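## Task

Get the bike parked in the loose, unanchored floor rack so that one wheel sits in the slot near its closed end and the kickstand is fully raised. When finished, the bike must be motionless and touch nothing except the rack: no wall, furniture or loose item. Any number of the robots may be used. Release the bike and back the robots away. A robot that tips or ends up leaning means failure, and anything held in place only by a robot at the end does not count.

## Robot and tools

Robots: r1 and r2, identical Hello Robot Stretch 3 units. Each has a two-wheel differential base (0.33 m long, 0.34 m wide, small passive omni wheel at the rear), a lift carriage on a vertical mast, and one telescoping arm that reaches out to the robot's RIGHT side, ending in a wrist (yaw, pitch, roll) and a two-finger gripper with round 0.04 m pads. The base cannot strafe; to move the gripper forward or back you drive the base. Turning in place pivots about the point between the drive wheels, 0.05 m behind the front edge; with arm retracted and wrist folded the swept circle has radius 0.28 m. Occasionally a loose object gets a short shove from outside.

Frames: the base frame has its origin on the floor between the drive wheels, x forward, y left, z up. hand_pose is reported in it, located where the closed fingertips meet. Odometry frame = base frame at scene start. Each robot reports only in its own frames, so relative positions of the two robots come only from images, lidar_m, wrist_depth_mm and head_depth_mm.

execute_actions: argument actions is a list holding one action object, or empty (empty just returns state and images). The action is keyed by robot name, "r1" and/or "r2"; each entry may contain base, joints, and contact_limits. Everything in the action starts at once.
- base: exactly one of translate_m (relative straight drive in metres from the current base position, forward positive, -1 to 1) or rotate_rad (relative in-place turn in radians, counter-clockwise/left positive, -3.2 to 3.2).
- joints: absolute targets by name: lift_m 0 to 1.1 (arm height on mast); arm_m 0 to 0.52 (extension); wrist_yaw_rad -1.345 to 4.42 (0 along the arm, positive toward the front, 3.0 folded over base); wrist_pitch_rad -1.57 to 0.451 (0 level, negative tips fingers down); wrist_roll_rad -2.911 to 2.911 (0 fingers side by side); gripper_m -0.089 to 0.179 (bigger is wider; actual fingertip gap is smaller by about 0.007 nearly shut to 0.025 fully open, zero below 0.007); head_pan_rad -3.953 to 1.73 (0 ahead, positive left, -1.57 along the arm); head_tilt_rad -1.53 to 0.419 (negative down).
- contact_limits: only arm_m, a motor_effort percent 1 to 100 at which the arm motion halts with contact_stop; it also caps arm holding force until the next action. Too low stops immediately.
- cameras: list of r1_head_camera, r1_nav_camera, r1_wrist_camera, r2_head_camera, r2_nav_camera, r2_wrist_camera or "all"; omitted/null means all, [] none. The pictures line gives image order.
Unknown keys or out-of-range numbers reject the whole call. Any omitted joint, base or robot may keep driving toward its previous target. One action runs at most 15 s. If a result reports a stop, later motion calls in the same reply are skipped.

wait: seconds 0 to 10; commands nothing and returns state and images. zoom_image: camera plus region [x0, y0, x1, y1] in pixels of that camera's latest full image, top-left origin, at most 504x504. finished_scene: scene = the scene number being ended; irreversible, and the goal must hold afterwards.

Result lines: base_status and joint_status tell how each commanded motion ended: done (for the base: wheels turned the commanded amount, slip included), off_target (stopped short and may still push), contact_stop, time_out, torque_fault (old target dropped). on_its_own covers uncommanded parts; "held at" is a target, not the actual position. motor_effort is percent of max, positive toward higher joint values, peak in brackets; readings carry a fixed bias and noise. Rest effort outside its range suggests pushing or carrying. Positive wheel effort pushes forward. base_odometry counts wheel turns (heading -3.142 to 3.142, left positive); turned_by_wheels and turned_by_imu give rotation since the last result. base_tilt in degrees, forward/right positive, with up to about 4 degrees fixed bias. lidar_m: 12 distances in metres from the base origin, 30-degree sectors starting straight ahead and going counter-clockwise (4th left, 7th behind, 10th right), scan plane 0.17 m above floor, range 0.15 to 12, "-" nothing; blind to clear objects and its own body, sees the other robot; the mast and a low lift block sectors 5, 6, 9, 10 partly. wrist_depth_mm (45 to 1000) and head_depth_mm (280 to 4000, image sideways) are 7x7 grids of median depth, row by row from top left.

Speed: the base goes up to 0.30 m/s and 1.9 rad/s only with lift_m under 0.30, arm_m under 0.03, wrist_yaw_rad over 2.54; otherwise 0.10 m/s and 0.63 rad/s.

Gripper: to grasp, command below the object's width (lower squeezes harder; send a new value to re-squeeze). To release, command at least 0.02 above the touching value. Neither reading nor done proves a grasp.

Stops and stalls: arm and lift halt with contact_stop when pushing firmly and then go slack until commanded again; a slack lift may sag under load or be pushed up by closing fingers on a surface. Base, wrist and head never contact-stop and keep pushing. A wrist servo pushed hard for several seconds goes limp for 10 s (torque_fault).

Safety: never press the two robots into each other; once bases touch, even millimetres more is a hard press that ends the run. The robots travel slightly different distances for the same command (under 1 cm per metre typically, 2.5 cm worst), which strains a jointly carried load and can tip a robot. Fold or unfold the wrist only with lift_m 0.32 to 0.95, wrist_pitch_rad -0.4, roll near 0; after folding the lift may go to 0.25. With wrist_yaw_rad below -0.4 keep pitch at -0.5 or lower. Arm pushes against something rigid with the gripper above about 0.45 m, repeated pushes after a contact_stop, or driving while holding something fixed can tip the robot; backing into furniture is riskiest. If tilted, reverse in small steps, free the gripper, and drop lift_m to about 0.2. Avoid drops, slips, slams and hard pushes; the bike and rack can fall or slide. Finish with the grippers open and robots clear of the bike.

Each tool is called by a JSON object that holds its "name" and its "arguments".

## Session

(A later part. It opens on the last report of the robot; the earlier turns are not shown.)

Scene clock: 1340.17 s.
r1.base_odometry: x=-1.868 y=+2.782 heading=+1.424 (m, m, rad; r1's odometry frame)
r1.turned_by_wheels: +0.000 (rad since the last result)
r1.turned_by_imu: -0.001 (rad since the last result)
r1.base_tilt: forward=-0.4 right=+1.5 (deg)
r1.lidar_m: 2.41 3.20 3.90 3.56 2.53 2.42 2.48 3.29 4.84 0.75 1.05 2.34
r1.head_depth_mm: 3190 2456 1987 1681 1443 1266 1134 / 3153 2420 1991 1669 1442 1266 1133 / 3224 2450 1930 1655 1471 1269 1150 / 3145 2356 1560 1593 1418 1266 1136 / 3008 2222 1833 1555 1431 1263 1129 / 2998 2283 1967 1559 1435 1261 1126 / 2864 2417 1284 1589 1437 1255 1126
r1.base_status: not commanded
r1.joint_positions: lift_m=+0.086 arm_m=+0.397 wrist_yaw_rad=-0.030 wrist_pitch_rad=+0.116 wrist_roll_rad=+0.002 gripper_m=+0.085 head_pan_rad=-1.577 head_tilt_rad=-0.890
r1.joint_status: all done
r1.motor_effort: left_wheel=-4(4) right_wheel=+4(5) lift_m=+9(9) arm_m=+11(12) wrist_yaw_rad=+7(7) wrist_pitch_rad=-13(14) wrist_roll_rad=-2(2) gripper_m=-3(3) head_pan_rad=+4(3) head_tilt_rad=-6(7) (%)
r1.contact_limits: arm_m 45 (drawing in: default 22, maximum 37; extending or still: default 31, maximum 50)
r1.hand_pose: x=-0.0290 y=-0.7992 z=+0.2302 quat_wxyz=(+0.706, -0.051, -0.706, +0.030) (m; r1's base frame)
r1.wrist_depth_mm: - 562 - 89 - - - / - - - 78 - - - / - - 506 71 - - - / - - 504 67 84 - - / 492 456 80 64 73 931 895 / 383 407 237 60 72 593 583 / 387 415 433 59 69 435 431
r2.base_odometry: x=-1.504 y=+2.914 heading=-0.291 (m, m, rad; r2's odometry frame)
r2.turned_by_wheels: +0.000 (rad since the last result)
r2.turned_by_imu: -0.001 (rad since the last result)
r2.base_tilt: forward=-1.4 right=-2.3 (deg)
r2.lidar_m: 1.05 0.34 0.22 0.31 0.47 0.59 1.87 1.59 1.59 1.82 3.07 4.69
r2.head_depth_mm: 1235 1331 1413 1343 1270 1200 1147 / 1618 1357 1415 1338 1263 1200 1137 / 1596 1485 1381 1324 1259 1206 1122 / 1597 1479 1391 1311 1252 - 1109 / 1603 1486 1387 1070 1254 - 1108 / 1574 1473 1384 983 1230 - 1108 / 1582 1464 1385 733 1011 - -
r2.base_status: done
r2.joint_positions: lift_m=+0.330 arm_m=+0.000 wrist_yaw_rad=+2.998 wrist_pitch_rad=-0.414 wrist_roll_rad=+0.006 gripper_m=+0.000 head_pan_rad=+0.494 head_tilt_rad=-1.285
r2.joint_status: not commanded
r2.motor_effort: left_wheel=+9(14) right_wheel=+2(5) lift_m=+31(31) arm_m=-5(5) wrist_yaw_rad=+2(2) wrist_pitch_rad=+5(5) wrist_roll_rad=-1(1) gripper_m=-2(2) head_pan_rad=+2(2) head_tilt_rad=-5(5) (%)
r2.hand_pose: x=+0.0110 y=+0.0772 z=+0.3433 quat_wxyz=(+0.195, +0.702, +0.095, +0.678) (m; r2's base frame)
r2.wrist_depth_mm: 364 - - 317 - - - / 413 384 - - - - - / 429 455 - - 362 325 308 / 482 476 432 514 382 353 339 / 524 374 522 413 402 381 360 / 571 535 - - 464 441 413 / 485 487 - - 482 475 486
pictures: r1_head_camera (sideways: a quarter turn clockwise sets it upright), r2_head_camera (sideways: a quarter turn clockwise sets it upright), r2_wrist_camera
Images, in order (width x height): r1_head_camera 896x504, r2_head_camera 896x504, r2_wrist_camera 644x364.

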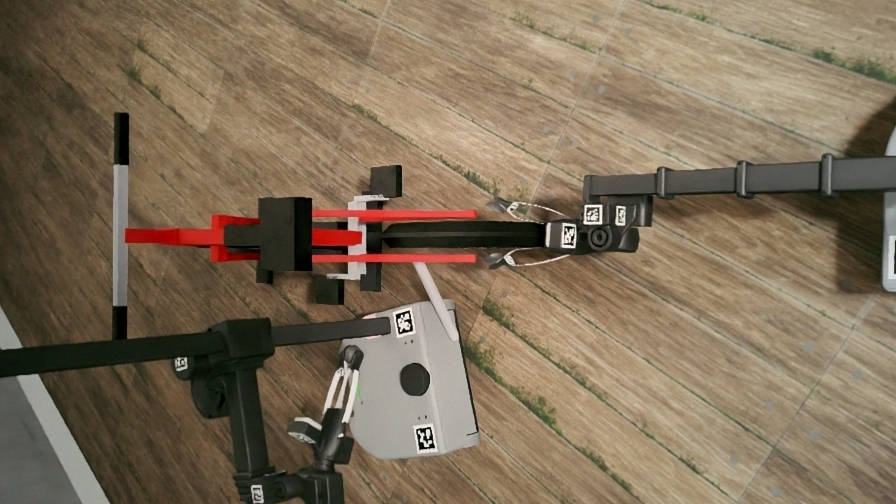

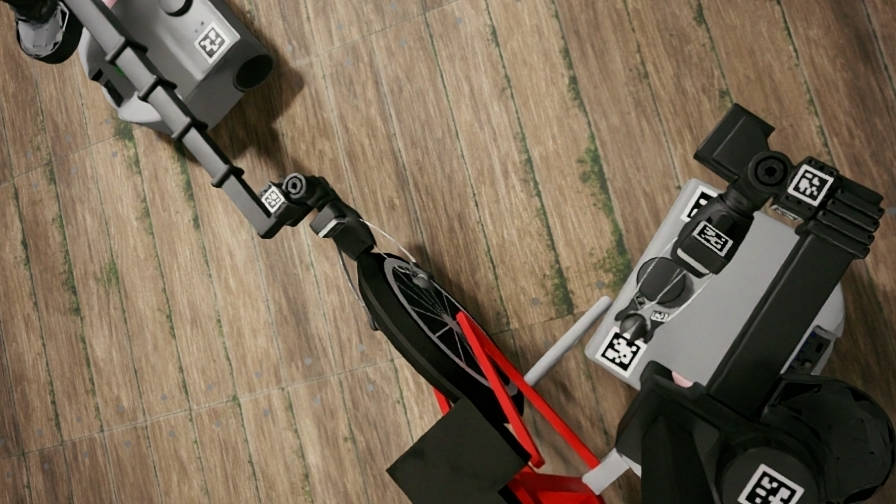

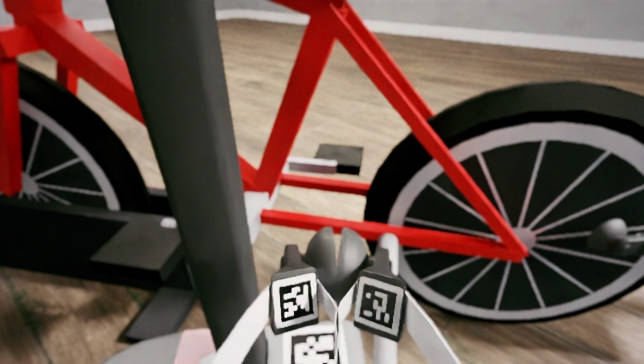

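{"name": "execute_actions", "arguments": {"actions": [{"r1": {"joints": {"arm_m": 0.398}, "contact_limits": {"arm_m": 48}}, "r2": {"base": {"translate_m": 0.08}}}], "cameras": ["r1_head_camera", "r2_head_camera", "r2_wrist_camera"]}}

Scene clock: 1352.70 s.
r1.base_odometry: x=-1.868 y=+2.782 heading=+1.425 (m, m, rad; r1's odometry frame)
r1.turned_by_wheels: +0.000 (rad since the last result)
r1.turned_by_imu: +0.000 (rad since the last result)
r1.base_tilt: forward=-0.4 right=+1.3 (deg)
r1.lidar_m: 2.40 3.20 3.89 3.59 2.52 2.42 2.49 3.30 4.85 0.98 0.97 2.34
r1.head_depth_mm: 3225 2450 1994 1681 1446 1270 1133 / 3196 2456 1979 1670 1448 1272 1137 / 3173 2428 1928 1651 1472 1273 1150 / 3140 2353 1548 1592 1413 1267 1138 / 2936 2214 1814 1515 1438 1260 1126 / 3064 2406 1595 1484 1437 1263 1125 / 2865 2406 1207 1578 1435 1266 1124
r1.base_status: not commanded
r1.joint_positions: lift_m=+0.086 arm_m=+0.397 wrist_yaw_rad=-0.025 wrist_pitch_rad=+0.115 wrist_roll_rad=+0.002 gripper_m=+0.085 head_pan_rad=-1.577 head_tilt_rad=-0.890
r1.joint_status: all done
r1.motor_effort: left_wheel=+0(4) right_wheel=+1(4) lift_m=+9(9) arm_m=+11(10) wrist_yaw_rad=+4(7) wrist_pitch_rad=-12(12) wrist_roll_rad=-2(2) gripper_m=-2(3) head_pan_rad=+4(3) head_tilt_rad=-6(7) (%)
r1.contact_limits: arm_m 48 (drawing in: default 22, maximum 37; extending or still: default 31, maximum 50)
r1.hand_pose: x=-0.0279 y=-0.7992 z=+0.2299 quat_wxyz=(+0.706, -0.049, -0.706, +0.031) (m; r1's base frame)
r1.wrist_depth_mm: - 520 - 90 - - - / - - - 78 - - - / - - - 71 - - - / - - 438 67 84 - - / 494 462 80 65 73 945 907 / 317 334 197 61 72 597 569 / 317 334 360 59 69 441 433
r2.base_odometry: x=-1.427 y=+2.891 heading=-0.291 (m, m, rad; r2's odometry frame)
r2.turned_by_wheels: +0.000 (rad since the last result)
r2.turned_by_imu: -0.001 (rad since the last result)
r2.base_tilt: forward=-1.4 right=-2.3 (deg)
r2.lidar_m: 0.97 0.32 0.19 0.19 0.51 0.55 1.93 1.65 1.64 1.88 3.21 4.60
r2.head_depth_mm: 1214 1309 1418 1333 1251 1202 1134 / 1610 1310 1398 1337 1259 1205 1138 / 1597 1493 1403 1325 1256 1211 1124 / 1590 1497 1377 1314 1248 - 1106 / 1569 1491 1401 1076 1256 - 1118 / 1573 1465 1379 1308 1056 - 1104 / 1567 1466 1384 1302 837 - -
r2.base_status: done
r2.joint_positions: lift_m=+0.330 arm_m=+0.000 wrist_yaw_rad=+2.998 wrist_pitch_rad=-0.414 wrist_roll_rad=+0.006 gripper_m=+0.000 head_pan_rad=+0.494 head_tilt_rad=-1.285
r2.joint_status: not commanded
r2.motor_effort: left_wheel=+4(19) right_wheel=-2(7) lift_m=+31(31) arm_m=-5(5) wrist_yaw_rad=+3(3) wrist_pitch_rad=+5(5) wrist_roll_rad=-1(1) gripper_m=-2(2) head_pan_rad=+2(2) head_tilt_rad=-5(5) (%)
r2.hand_pose: x=+0.0110 y=+0.0772 z=+0.3433 quat_wxyz=(+0.195, +0.702, +0.095, +0.678) (m; r2's base frame)
r2.wrist_depth_mm: - - 294 - - - - / 383 - 346 - - - - / 432 410 - 544 325 303 306 / 464 771 520 386 344 331 319 / 469 387 629 399 378 366 342 / 528 525 - - 432 409 535 / 482 495 - - 460 474 489
pictures: r1_head_camera (sideways: a quarter turn clockwise sets it upright), r2_head_camera (sideways: a quarter turn clockwise sets it upright), r2_wrist_camera
Images, in order (width x height): r1_head_camera 896x504, r2_head_camera 896x504, r2_wrist_camera 644x364.

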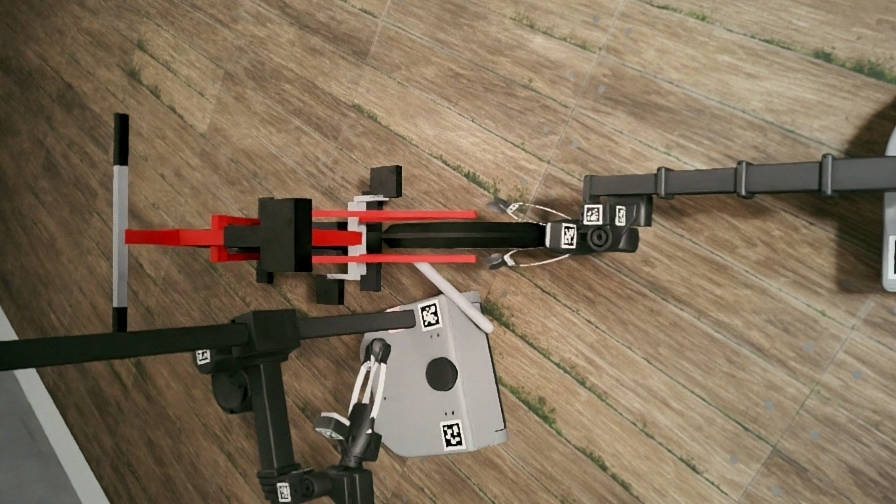

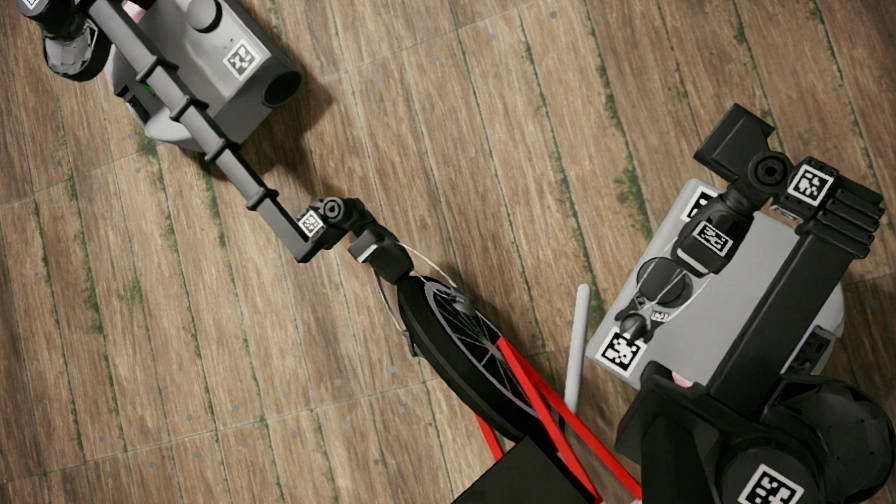

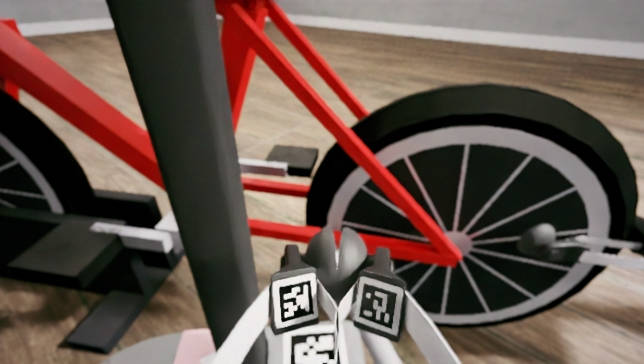

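{"name": "execute_actions", "arguments": {"actions": [{"r1": {"joints": {"arm_m": 0.398}, "contact_limits": {"arm_m": 48}}, "r2": {"base": {"translate_m": 0.05}}}], "cameras": ["r1_head_camera", "r2_head_camera", "r2_wrist_camera"]}}

Scene clock: 1362.77 s.
r1.base_odometry: x=-1.868 y=+2.782 heading=+1.425 (m, m, rad; r1's odometry frame)
r1.turned_by_wheels: +0.000 (rad since the last result)
r1.turned_by_imu: -0.001 (rad since the last result)
r1.base_tilt: forward=-0.4 right=+1.3 (deg)
r1.lidar_m: 2.40 3.20 3.88 3.59 2.52 2.42 2.49 3.28 4.85 0.76 0.92 2.34
r1.head_depth_mm: 3170 2460 1983 1679 1450 1270 1135 / 3162 2469 1980 1661 1445 1274 1133 / 3200 2437 1934 1648 1473 1267 1147 / 3162 2349 1553 1558 1417 1270 1138 / 2889 2204 1602 1458 1435 1263 1127 / 3069 2420 1822 1456 1431 1260 1129 / 2860 2413 1169 1579 1430 1261 1125
r1.base_status: not commanded
r1.joint_positions: lift_m=+0.086 arm_m=+0.397 wrist_yaw_rad=-0.028 wrist_pitch_rad=+0.114 wrist_roll_rad=+0.001 gripper_m=+0.085 head_pan_rad=-1.577 head_tilt_rad=-0.890
r1.joint_status: all done
r1.motor_effort: left_wheel=-3(8) right_wheel=+3(9) lift_m=+9(9) arm_m=+8(11) wrist_yaw_rad=+6(8) wrist_pitch_rad=-11(13) wrist_roll_rad=-1(2) gripper_m=-3(3) head_pan_rad=+4(4) head_tilt_rad=-5(7) (%)
r1.contact_limits: arm_m 48 (drawing in: default 22, maximum 37; extending or still: default 31, maximum 50)
r1.hand_pose: x=-0.0286 y=-0.7995 z=+0.2297 quat_wxyz=(+0.706, -0.050, -0.705, +0.030) (m; r1's base frame)
r1.wrist_depth_mm: - - - 90 - - - / - - - 78 - - - / - - - 71 - - - / - - - 67 84 - - / 483 459 80 65 73 926 866 / 284 297 128 60 72 594 580 / 276 289 307 60 70 438 430
r2.base_odometry: x=-1.379 y=+2.876 heading=-0.291 (m, m, rad; r2's odometry frame)
r2.turned_by_wheels: +0.000 (rad since the last result)
r2.turned_by_imu: -0.001 (rad since the last result)
r2.base_tilt: forward=-1.5 right=-2.3 (deg)
r2.lidar_m: 0.93 0.30 0.26 0.26 0.54 0.55 1.97 1.68 1.68 1.92 3.28 4.59
r2.head_depth_mm: 1205 1295 1406 1339 1254 1205 1140 / 1602 1285 1393 1339 1257 1202 1144 / 1606 1487 1387 1320 1253 1208 1119 / 1589 1484 1363 1298 1242 - 1108 / 1599 1494 1394 1091 1245 - 1108 / 1581 1471 1384 1299 1057 - 1101 / 1576 1470 1378 1310 919 - -
r2.base_status: done
r2.joint_positions: lift_m=+0.330 arm_m=+0.000 wrist_yaw_rad=+2.998 wrist_pitch_rad=-0.414 wrist_roll_rad=+0.006 gripper_m=+0.000 head_pan_rad=+0.494 head_tilt_rad=-1.285
r2.joint_status: not commanded
r2.motor_effort: left_wheel=+2(8) right_wheel=-3(4) lift_m=+31(31) arm_m=-5(5) wrist_yaw_rad=+2(3) wrist_pitch_rad=+5(5) wrist_roll_rad=-1(1) gripper_m=-2(2) head_pan_rad=+2(2) head_tilt_rad=-6(5) (%)
r2.hand_pose: x=+0.0110 y=+0.0772 z=+0.3433 quat_wxyz=(+0.195, +0.702, +0.095, +0.678) (m; r2's base frame)
r2.wrist_depth_mm: - - - - - - - / - - - - - - - / 404 - - 330 309 297 - / 480 426 516 358 336 317 786 / 375 485 426 388 366 339 345 / 517 548 - - 350 391 530 / 477 501 - - 463 484 489
pictures: r1_head_camera (sideways: a quarter turn clockwise sets it upright), r2_head_camera (sideways: a quarter turn clockwise sets it upright), r2_wrist_camera
Images, in order (width x height): r1_head_camera 896x504, r2_head_camera 896x504, r2_wrist_camera 644x364.

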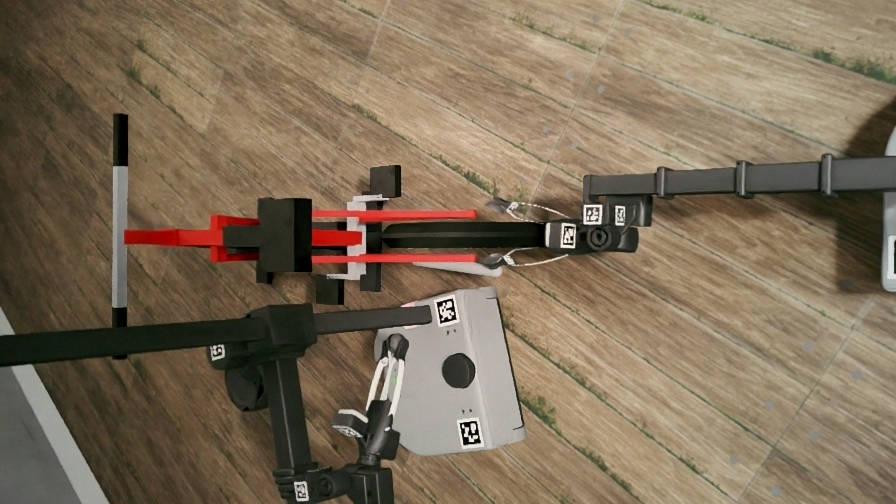

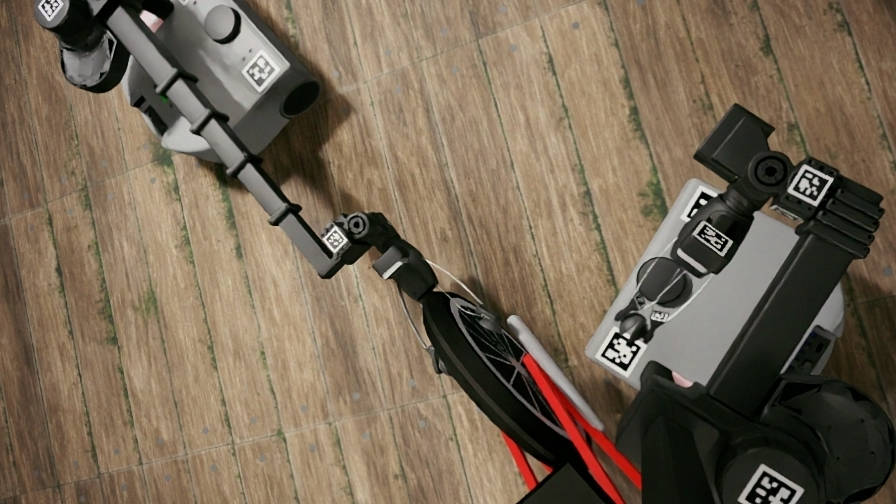

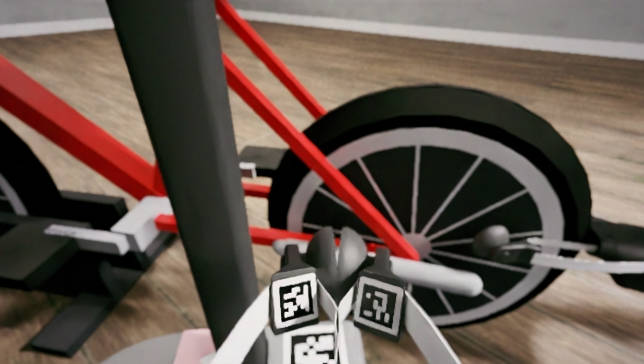

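{"name": "execute_actions", "arguments": {"actions": [{"r1": {"joints": {"arm_m": 0.43, "lift_m": 0.10}, "contact_limits": {"arm_m": 40}}, "r2": {"base": {"translate_m": -0.3}, "joints": {"lift_m": 0.27, "head_pan_rad": 1.3, "head_tilt_rad": -1.0}}}], "cameras": ["r1_head_camera", "r2_head_camera", "r2_wrist_camera"]}}

Scene clock: 1386.60 s.
r1.base_odometry: x=-1.868 y=+2.782 heading=+1.425 (m, m, rad; r1's odometry frame)
r1.turned_by_wheels: +0.000 (rad since the last result)
r1.turned_by_imu: +0.000 (rad since the last result)
r1.base_tilt: forward=-0.4 right=+1.3 (deg)
r1.lidar_m: 2.40 3.19 3.89 3.58 2.53 2.42 2.49 3.31 4.82 0.71 1.22 2.34
r1.head_depth_mm: 3217 2460 1991 1679 1445 1276 1133 / 3184 2445 1990 1674 1445 1267 1129 / 3194 2443 1927 1670 1470 1271 1133 / 3182 2355 1597 1561 1415 1269 1136 / 3197 2353 1833 1657 1434 1266 1125 / 2925 2186 1677 1620 1431 1266 1128 / 2895 2409 1672 1627 1430 1263 1130
r1.base_status: not commanded
r1.joint_positions: lift_m=+0.100 arm_m=+0.429 wrist_yaw_rad=-0.026 wrist_pitch_rad=+0.177 wrist_roll_rad=+0.001 gripper_m=+0.085 head_pan_rad=-1.577 head_tilt_rad=-0.890
r1.joint_status: all done
r1.on_its_own: arm_m is at rest, and its effort (+15) is outside its rest range (-14 to +14); wrist_pitch_rad is at rest, and its effort (-42) is outside its rest range (-20 to +32)
r1.motor_effort: left_wheel=-2(4) right_wheel=+1(4) lift_m=+28(39) arm_m=+15(16) wrist_yaw_rad=+4(4) wrist_pitch_rad=-42(43) wrist_roll_rad=-1(1) gripper_m=-2(2) head_pan_rad=+4(4) head_tilt_rad=-7(6) (%)
r1.contact_limits: arm_m 40 (drawing in: default 22, maximum 37; extending or still: default 31, maximum 50)
r1.hand_pose: x=-0.0280 y=-0.8300 z=+0.2601 quat_wxyz=(+0.705, -0.071, -0.704, +0.053) (m; r1's base frame)
r1.wrist_depth_mm: - - - 482 - - - / 607 649 - 114 - - - / 532 - - 91 - - - / - - - 81 - - - / - 756 95 74 86 - - / 502 535 155 69 80 757 721 / 498 529 184 64 75 525 522
r2.base_odometry: x=-1.667 y=+2.962 heading=-0.291 (m, m, rad; r2's odometry frame)
r2.turned_by_wheels: +0.000 (rad since the last result)
r2.turned_by_imu: -0.001 (rad since the last result)
r2.base_tilt: forward=-1.4 right=-2.3 (deg)
r2.lidar_m: 1.23 0.39 0.37 0.41 0.41 3.05 1.73 1.47 1.47 1.69 2.87 4.81
r2.head_depth_mm: 2498 2059 1764 1536 1379 1195 1115 / 2446 2055 1753 1538 965 1178 1112 / 2464 2035 1740 1515 785 1197 1107 / 2420 1994 1736 1518 860 1190 1102 / 2365 2001 1717 1522 1045 1174 - / 2357 1990 1697 1476 1026 1193 - / 2374 1979 1700 1483 801 - -
r2.base_status: done
r2.joint_positions: lift_m=+0.270 arm_m=+0.000 wrist_yaw_rad=+2.998 wrist_pitch_rad=-0.414 wrist_roll_rad=+0.006 gripper_m=+0.000 head_pan_rad=+1.293 head_tilt_rad=-1.001
r2.joint_status: all done
r2.motor_effort: left_wheel=+1(6) right_wheel=-1(9) lift_m=+19(28) arm_m=-5(5) wrist_yaw_rad=+3(3) wrist_pitch_rad=+5(5) wrist_roll_rad=-1(1) gripper_m=-2(2) head_pan_rad=+2(25) head_tilt_rad=+0(16) (%)
r2.hand_pose: x=+0.0110 y=+0.0772 z=+0.2839 quat_wxyz=(+0.195, +0.702, +0.095, +0.678) (m; r2's base frame)
r2.wrist_depth_mm: 407 - 377 - - - - / 437 403 - - - - 324 / 489 451 - 505 464 382 348 / 521 493 365 378 676 384 368 / 566 547 494 600 594 450 420 / 493 504 - - 495 482 464 / 436 - - - 411 432 426
pictures: r1_head_camera (sideways: a quarter turn clockwise sets it upright), r2_head_camera (sideways: a quarter turn clockwise sets it upright), r2_wrist_camera
Images, in order (width x height): r1_head_camera 896x504, r2_head_camera 896x504, r2_wrist_camera 644x364.

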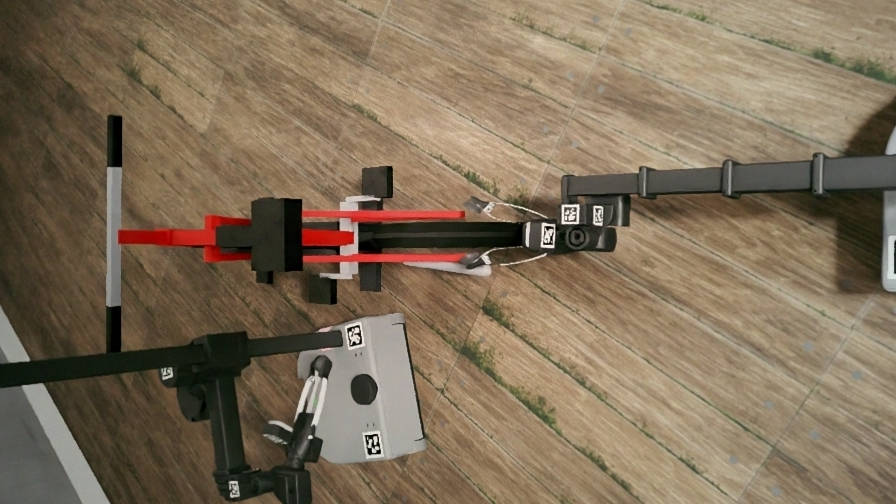

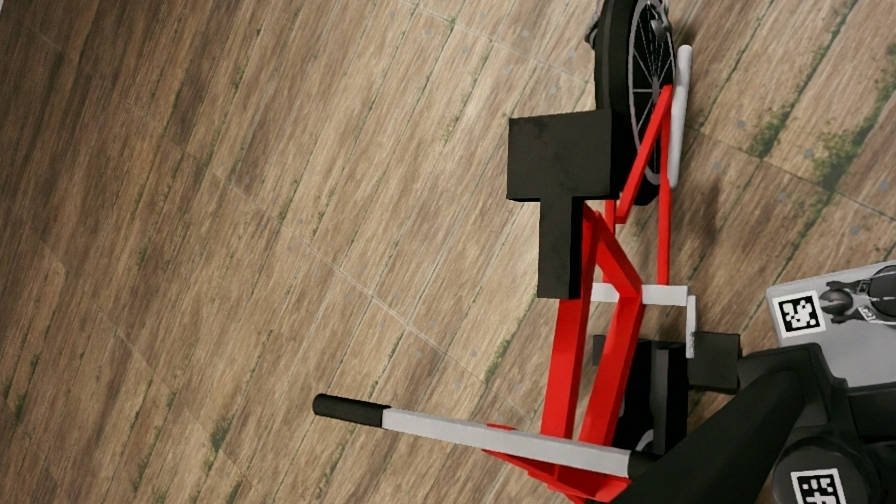

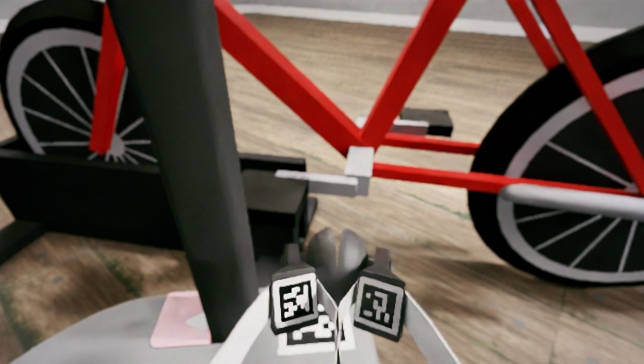

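{"name": "execute_actions", "arguments": {"actions": [{"r1": {"joints": {"wrist_pitch_rad": 0.19, "arm_m": 0.429}, "contact_limits": {"arm_m": 40}}, "r2": {"base": {"rotate_rad": 0.5}, "joints": {"head_pan_rad": 1.7, "head_tilt_rad": -1.1}}}], "cameras": ["r1_head_camera", "r2_head_camera", "r2_wrist_camera"]}}

Scene clock: 1404.63 s.
r1.base_odometry: x=-1.868 y=+2.782 heading=+1.425 (m, m, rad; r1's odometry frame)
r1.turned_by_wheels: +0.000 (rad since the last result)
r1.turned_by_imu: +0.000 (rad since the last result)
r1.base_tilt: forward=-0.4 right=+1.5 (deg)
r1.lidar_m: 2.40 3.20 3.88 3.57 2.52 2.42 2.49 3.31 4.85 0.71 1.22 2.34
r1.head_depth_mm: 3242 2465 1999 1683 1452 1273 1131 / 3236 2447 1982 1672 1444 1272 1134 / 3197 2452 1938 1673 1470 1263 1132 / 3170 2354 1595 1560 1406 1264 1139 / 3159 2433 1967 1664 1431 1265 1126 / 2905 1438 1640 1619 1432 1261 1129 / 2874 2419 1619 1621 1433 1258 1125
r1.base_status: not commanded
r1.joint_positions: lift_m=+0.100 arm_m=+0.428 wrist_yaw_rad=-0.024 wrist_pitch_rad=+0.203 wrist_roll_rad=+0.001 gripper_m=+0.085 head_pan_rad=-1.577 head_tilt_rad=-0.890
r1.joint_status: all done
r1.motor_effort: left_wheel=-1(1) right_wheel=+0(1) lift_m=+28(28) arm_m=+6(13) wrist_yaw_rad=+2(5) wrist_pitch_rad=-6(42) wrist_roll_rad=-1(1) gripper_m=-2(2) head_pan_rad=+3(4) head_tilt_rad=-7(7) (%)
r1.contact_limits: arm_m 40 (drawing in: default 22, maximum 37; extending or still: default 31, maximum 50)
r1.hand_pose: x=-0.0276 y=-0.8292 z=+0.2667 quat_wxyz=(+0.704, -0.080, -0.703, +0.063) (m; r1's base frame)
r1.wrist_depth_mm: - - - 450 - - - / 573 663 - 124 - - - / 522 - - 96 - - - / - - - 84 - - - / - - 349 76 89 - - / 476 540 91 71 82 789 765 / 455 532 191 66 77 549 541
r2.base_odometry: x=-1.667 y=+2.962 heading=+0.209 (m, m, rad; r2's odometry frame)
r2.turned_by_wheels: +0.500 (rad since the last result)
r2.turned_by_imu: +0.500 (rad since the last result)
r2.base_tilt: forward=-1.4 right=-2.3 (deg)
r2.lidar_m: 0.40 0.37 3.75 0.41 3.22 1.75 1.47 1.47 1.67 2.75 4.80 1.22
r2.head_depth_mm: 2139 1853 1641 1435 1318 883 1080 / 2108 1823 1624 1419 1007 1171 1112 / 2073 1829 1602 1443 1136 1183 1111 / 2079 1813 1594 1100 1250 1208 1106 / 2058 1812 1602 1349 1313 - - / 2040 1796 1617 - - - - / 2088 - - - 1274 - 1074
r2.base_status: done
r2.joint_positions: lift_m=+0.270 arm_m=+0.000 wrist_yaw_rad=+2.998 wrist_pitch_rad=-0.414 wrist_roll_rad=+0.006 gripper_m=+0.000 head_pan_rad=+1.694 head_tilt_rad=-1.087
r2.joint_status: all done
r2.motor_effort: left_wheel=-1(6) right_wheel=+3(8) lift_m=+19(19) arm_m=-5(5) wrist_yaw_rad=+3(3) wrist_pitch_rad=+5(5) wrist_roll_rad=-1(1) gripper_m=-2(2) head_pan_rad=+2(18) head_tilt_rad=-5(11) (%)
r2.hand_pose: x=+0.0110 y=+0.0772 z=+0.2839 quat_wxyz=(+0.195, +0.702, +0.095, +0.678) (m; r2's base frame)
r2.wrist_depth_mm: - - 526 451 393 - - / - - 565 459 391 - 296 / - - 612 509 939 379 449 / 740 731 654 535 378 364 391 / 587 593 594 576 531 572 552 / 493 503 - - 498 494 495 / 436 - - - 414 428 430
pictures: r1_head_camera (sideways: a quarter turn clockwise sets it upright), r2_head_camera (sideways: a quarter turn clockwise sets it upright), r2_wrist_camera
Images, in order (width x height): r1_head_camera 896x504, r2_head_camera 896x504, r2_wrist_camera 644x364.

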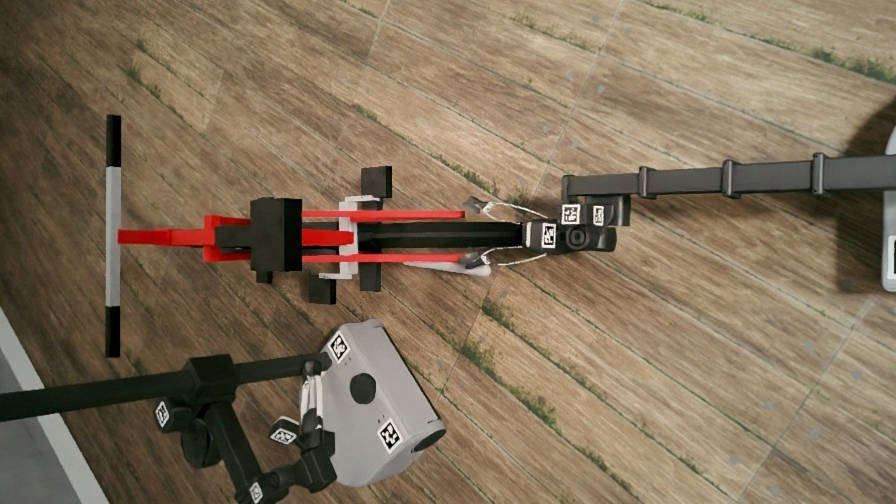

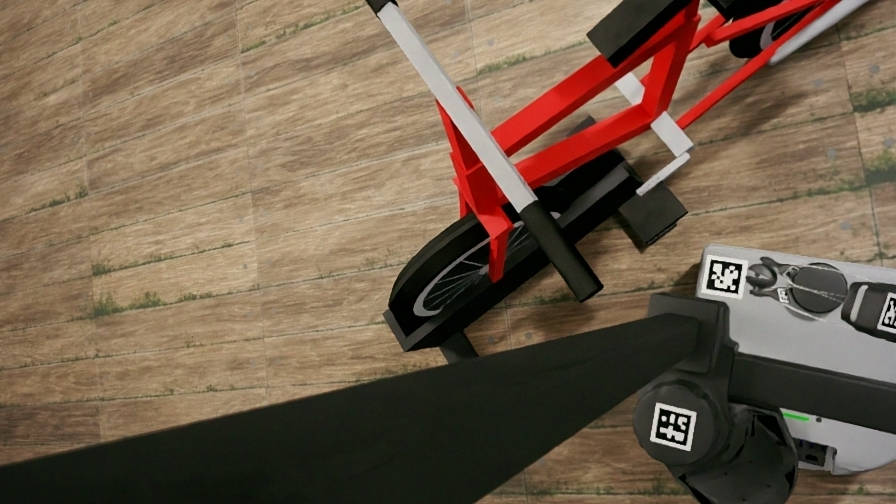

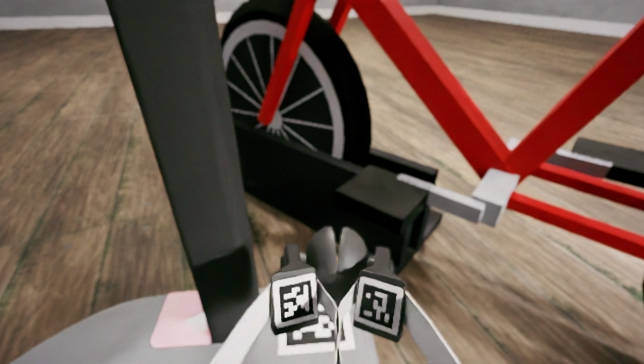

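{"name": "zoom_image", "arguments": {"camera": "r2_head_camera", "region": [340, 200, 580, 380]}}

Region (340, 200, 580, 380) of r2_head_camera's 896x504 image, scaled by 2.100, with more detail than that image has; it fills the top 378 rows of this view, and the rest is white.

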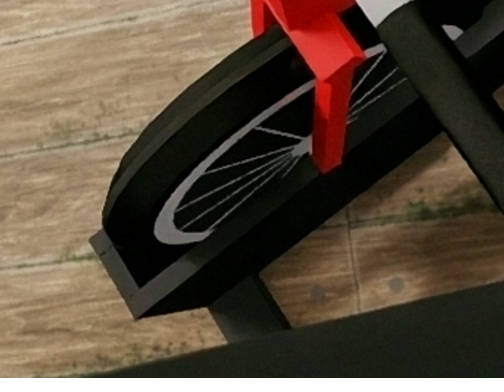

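{"name": "execute_actions", "arguments": {"actions": [{"r1": {"joints": {"arm_m": 0.447, "lift_m": 0.108, "wrist_pitch_rad": 0.22}, "contact_limits": {"arm_m": 25}}, "r2": {"base": {"translate_m": -0.45}, "joints": {"head_pan_rad": 1.0, "head_tilt_rad": -0.95}}}], "cameras": ["r1_head_camera", "r2_head_camera", "r2_wrist_camera"]}}

Scene clock: 1420.37 s.
r1.base_odometry: x=-1.868 y=+2.782 heading=+1.425 (m, m, rad; r1's odometry frame)
r1.turned_by_wheels: +0.000 (rad since the last result)
r1.turned_by_imu: +0.000 (rad since the last result)
r1.base_tilt: forward=-0.4 right=+1.4 (deg)
r1.lidar_m: 2.40 3.18 3.89 3.58 2.52 2.42 2.49 3.30 4.83 0.73 1.63 2.34
r1.head_depth_mm: 3204 2458 1993 1670 1447 1271 1131 / 3195 2476 1985 1667 1452 1264 1133 / 3178 2432 1969 1665 1470 1271 1139 / 3180 2351 1731 1559 1410 1262 1136 / 3153 2413 1965 1666 1441 1267 1129 / 3077 2416 1958 1656 1437 1258 1127 / 2874 2201 1871 1653 1426 1266 1128
r1.base_status: not commanded
r1.joint_positions: lift_m=+0.107 arm_m=+0.446 wrist_yaw_rad=-0.022 wrist_pitch_rad=+0.240 wrist_roll_rad=+0.001 gripper_m=+0.085 head_pan_rad=-1.577 head_tilt_rad=-0.890
r1.joint_status: all done
r1.motor_effort: left_wheel=+0(0) right_wheel=-1(1) lift_m=+36(40) arm_m=+9(10) wrist_yaw_rad=+1(2) wrist_pitch_rad=-9(10) wrist_roll_rad=-1(1) gripper_m=-1(2) head_pan_rad=+3(3) head_tilt_rad=-6(7) (%)
r1.contact_limits: arm_m 25 (drawing in: default 22, maximum 37; extending or still: default 31, maximum 50)
r1.hand_pose: x=-0.0269 y=-0.8458 z=+0.2836 quat_wxyz=(+0.703, -0.092, -0.701, +0.077) (m; r1's base frame)
r1.wrist_depth_mm: - - - 404 - - - / - - - - - - - / - - - 116 - - - / - - - 94 - - - / - - - 83 97 - - / 797 904 857 75 88 913 888 / 687 687 583 70 80 622 598
r2.base_odometry: x=-2.107 y=+2.869 heading=+0.209 (m, m, rad; r2's odometry frame)
r2.turned_by_wheels: +0.000 (rad since the last result)
r2.turned_by_imu: -0.001 (rad since the last result)
r2.base_tilt: forward=-1.4 right=-2.4 (deg)
r2.lidar_m: 0.80 0.65 0.65 3.80 2.26 1.24 1.05 1.04 1.18 1.95 4.94 1.63
r2.head_depth_mm: 2798 2238 1818 969 1332 1245 1120 / 2753 2219 1876 1110 1278 1241 1116 / 2693 2206 1845 1164 1312 1235 1113 / 2690 2159 1826 1201 1336 1232 1104 / 2666 2134 1819 1559 1344 1218 1136 / 2625 2155 1806 1559 1359 1211 1126 / 2606 2129 1789 1532 1356 1212 1131
r2.base_status: done
r2.joint_positions: lift_m=+0.270 arm_m=+0.000 wrist_yaw_rad=+2.998 wrist_pitch_rad=-0.414 wrist_roll_rad=+0.006 gripper_m=+0.000 head_pan_rad=+1.007 head_tilt_rad=-0.951
r2.joint_status: all done
r2.motor_effort: left_wheel=-1(7) right_wheel=+3(6) lift_m=+19(19) arm_m=-5(5) wrist_yaw_rad=+3(3) wrist_pitch_rad=+5(5) wrist_roll_rad=-1(1) gripper_m=-3(2) head_pan_rad=-3(24) head_tilt_rad=+0(10) (%)
r2.hand_pose: x=+0.0110 y=+0.0772 z=+0.2839 quat_wxyz=(+0.195, +0.702, +0.095, +0.678) (m; r2's base frame)
r2.wrist_depth_mm: - - - - - 552 497 / - - - - - 580 508 / - - - - 735 614 540 / 726 747 743 732 713 643 551 / 589 589 589 617 596 595 578 / 490 501 - - 493 494 500 / 439 - - - 416 421 431
pictures: r1_head_camera (sideways: a quarter turn clockwise sets it upright), r2_head_camera (sideways: a quarter turn clockwise sets it upright), r2_wrist_camera
Images, in order (width x height): r1_head_camera 896x504, r2_head_camera 896x504, r2_wrist_camera 644x364.

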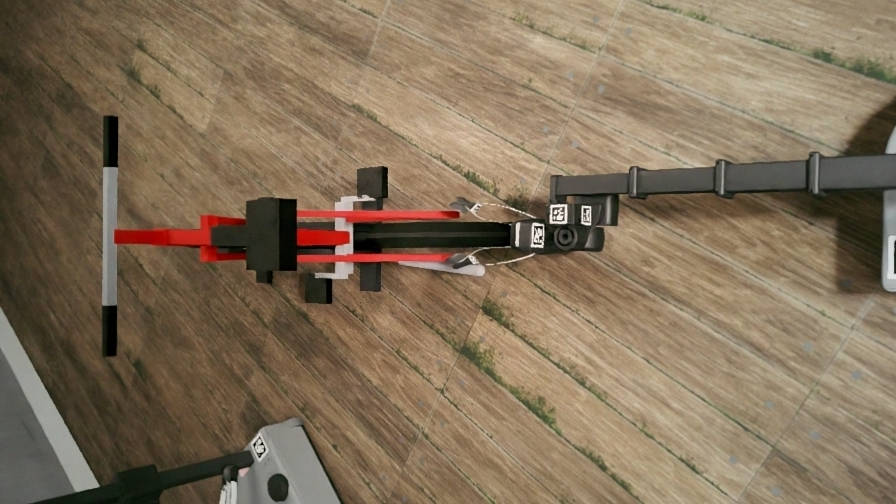

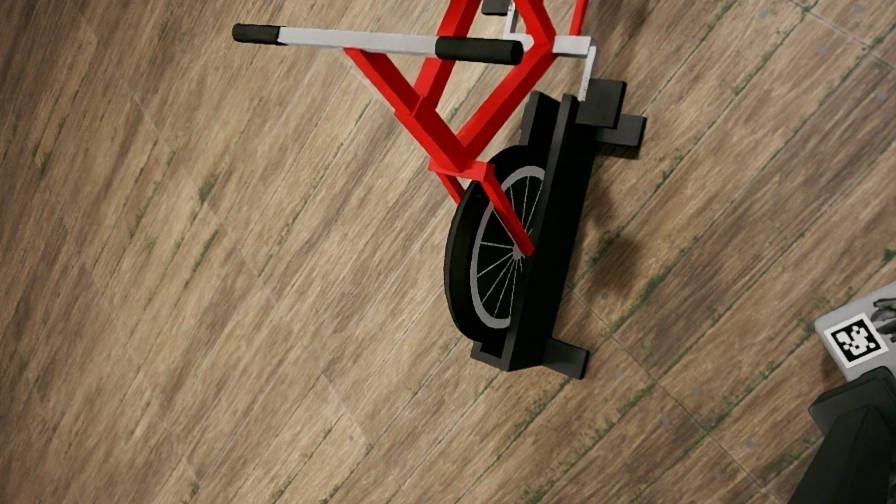

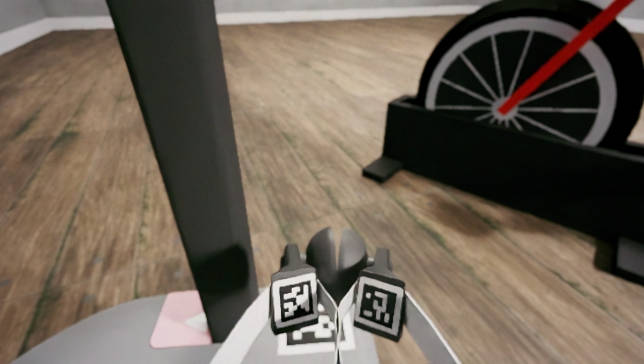

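{"name": "zoom_image", "arguments": {"camera": "r2_head_camera", "region": [420, 240, 620, 400]}}

{"name": "zoom_image", "arguments": {"camera": "r2_wrist_camera", "region": [350, 0, 644, 200]}}

Region (420, 240, 620, 400) of r2_head_camera's 896x504 image, scaled by 2.520, with more detail than that image has; it fills the top 403 rows of this view, and the rest is white.

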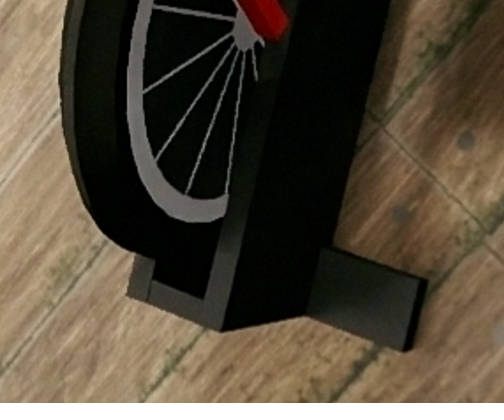

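Region (350, 0, 644, 200) of r2_wrist_camera's 644x364 image, scaled by 1.714; it fills the top 343 rows of this view, and the rest is white.

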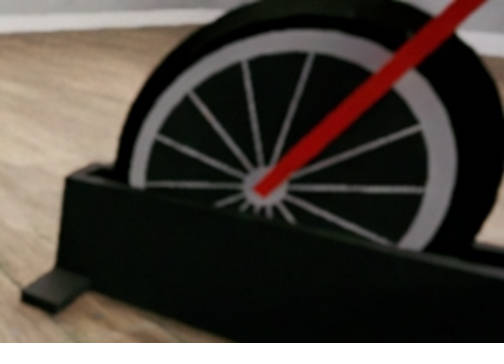

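{"name": "execute_actions", "arguments": {"actions": [{"r1": {"joints": {"arm_m": 0.48, "lift_m": 0.110, "wrist_pitch_rad": 0.25}, "contact_limits": {"arm_m": 28}}}], "cameras": ["r1_head_camera", "r2_head_camera", "r2_wrist_camera"]}}

Scene clock: 1448.63 s.
r1.base_odometry: x=-1.868 y=+2.782 heading=+1.425 (m, m, rad; r1's odometry frame)
r1.turned_by_wheels: +0.000 (rad since the last result)
r1.turned_by_imu: +0.000 (rad since the last result)
r1.base_tilt: forward=-0.4 right=+1.4 (deg)
r1.lidar_m: 2.40 3.21 3.90 3.59 2.53 2.42 2.49 3.30 4.84 0.75 1.63 2.34
r1.head_depth_mm: 3202 2460 1986 1676 1445 1272 1137 / 3189 2444 1984 1674 1454 1266 1132 / 3194 2464 1988 1669 1437 1279 1134 / 3148 2352 1698 1515 1414 1267 1136 / 3170 2421 1969 1664 1438 1259 1127 / 3061 2420 1971 1657 1434 1266 1126 / 2817 2187 1873 1662 1433 1260 1126
r1.base_status: not commanded
r1.joint_positions: lift_m=+0.110 arm_m=+0.479 wrist_yaw_rad=-0.019 wrist_pitch_rad=+0.314 wrist_roll_rad=+0.001 gripper_m=+0.085 head_pan_rad=-1.577 head_tilt_rad=-0.890
r1.joint_status: wrist_pitch_rad off_target (ended at +0.314, target +0.250); the others done
r1.on_its_own: wrist_pitch_rad is at rest, and its effort (-31) is outside its rest range (-20 to +32)
r1.motor_effort: left_wheel=+3(3) right_wheel=-3(3) lift_m=+31(39) arm_m=+10(12) wrist_yaw_rad=-2(2) wrist_pitch_rad=-31(34) wrist_roll_rad=-1(1) gripper_m=-1(2) head_pan_rad=+4(4) head_tilt_rad=-5(6) (%)
r1.contact_limits: arm_m 28 (drawing in: default 22, maximum 37; extending or still: default 31, maximum 50)
r1.hand_pose: x=-0.0262 y=-0.8752 z=+0.3047 quat_wxyz=(+0.699, -0.117, -0.698, +0.104) (m; r1's base frame)
r1.wrist_depth_mm: - - - 375 - - - / - - - 465 - - - / - - - - - - - / 915 - - 114 - - - / - - - 94 108 - - / 821 909 - 82 94 - - / 743 826 762 74 85 764 737
r2.base_odometry: x=-2.107 y=+2.869 heading=+0.209 (m, m, rad; r2's odometry frame)
r2.turned_by_wheels: +0.000 (rad since the last result)
r2.turned_by_imu: -0.001 (rad since the last result)
r2.base_tilt: forward=-1.5 right=-2.3 (deg)
r2.lidar_m: 0.78 0.65 0.65 3.83 2.27 1.24 1.05 1.04 1.18 1.95 4.95 1.64
r2.head_depth_mm: 2778 2226 1840 1500 1330 1251 1120 / 2741 2218 1835 1081 1294 1244 1118 / 2720 2208 1847 1145 1307 1242 1110 / 2685 2195 1816 1215 1332 1231 1113 / 2645 2147 1801 1282 1334 1228 1135 / 2651 2168 1791 1546 1368 1222 1127 / 2653 2109 1784 1543 1367 1219 1128
r2.base_status: not commanded
r2.joint_positions: lift_m=+0.270 arm_m=+0.000 wrist_yaw_rad=+2.998 wrist_pitch_rad=-0.414 wrist_roll_rad=+0.006 gripper_m=+0.000 head_pan_rad=+1.007 head_tilt_rad=-0.951
r2.joint_status: not commanded
r2.motor_effort: left_wheel=-2(2) right_wheel=+3(2) lift_m=+19(19) arm_m=-5(5) wrist_yaw_rad=+2(3) wrist_pitch_rad=+5(5) wrist_roll_rad=-1(1) gripper_m=-2(3) head_pan_rad=-2(2) head_tilt_rad=+0(0) (%)
r2.hand_pose: x=+0.0110 y=+0.0772 z=+0.2839 quat_wxyz=(+0.195, +0.702, +0.095, +0.678) (m; r2's base frame)
r2.wrist_depth_mm: - - - - - 555 506 / - - - - 721 580 531 / - - - - 730 614 556 / 753 750 737 758 707 647 552 / 593 587 594 619 590 594 565 / 491 499 - - 494 497 492 / 439 - - - 410 424 426
pictures: r1_head_camera (sideways: a quarter turn clockwise sets it upright), r2_head_camera (sideways: a quarter turn clockwise sets it upright), r2_wrist_camera
Images, in order (width x height): r1_head_camera 896x504, r2_head_camera 896x504, r2_wrist_camera 644x364.

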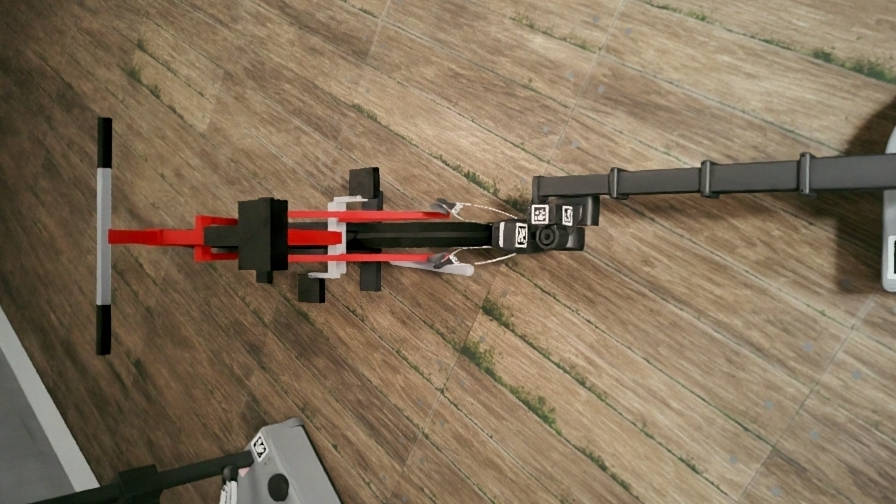

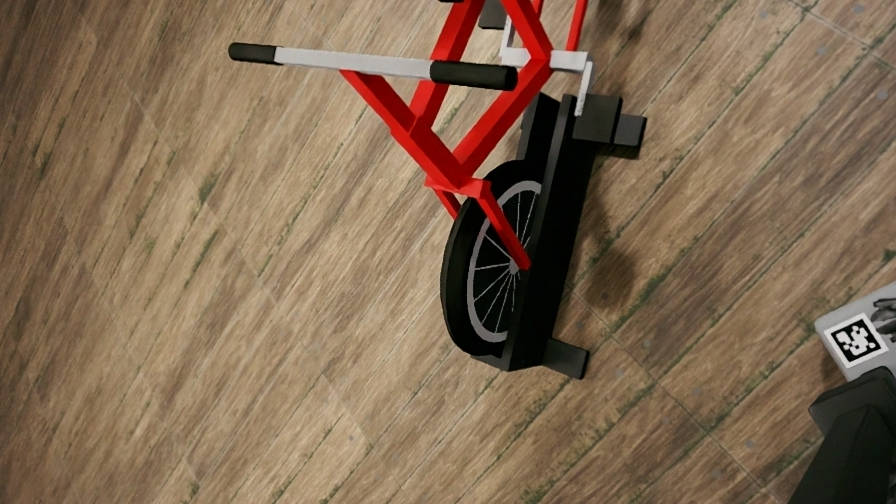

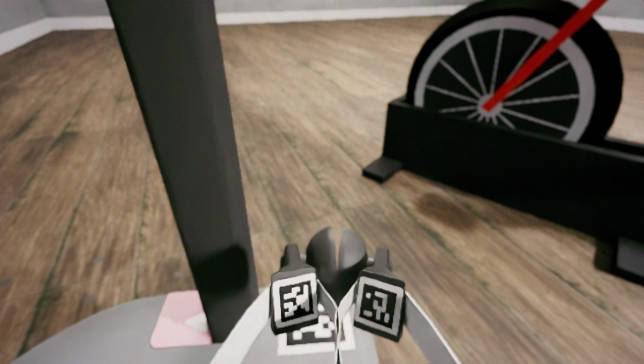

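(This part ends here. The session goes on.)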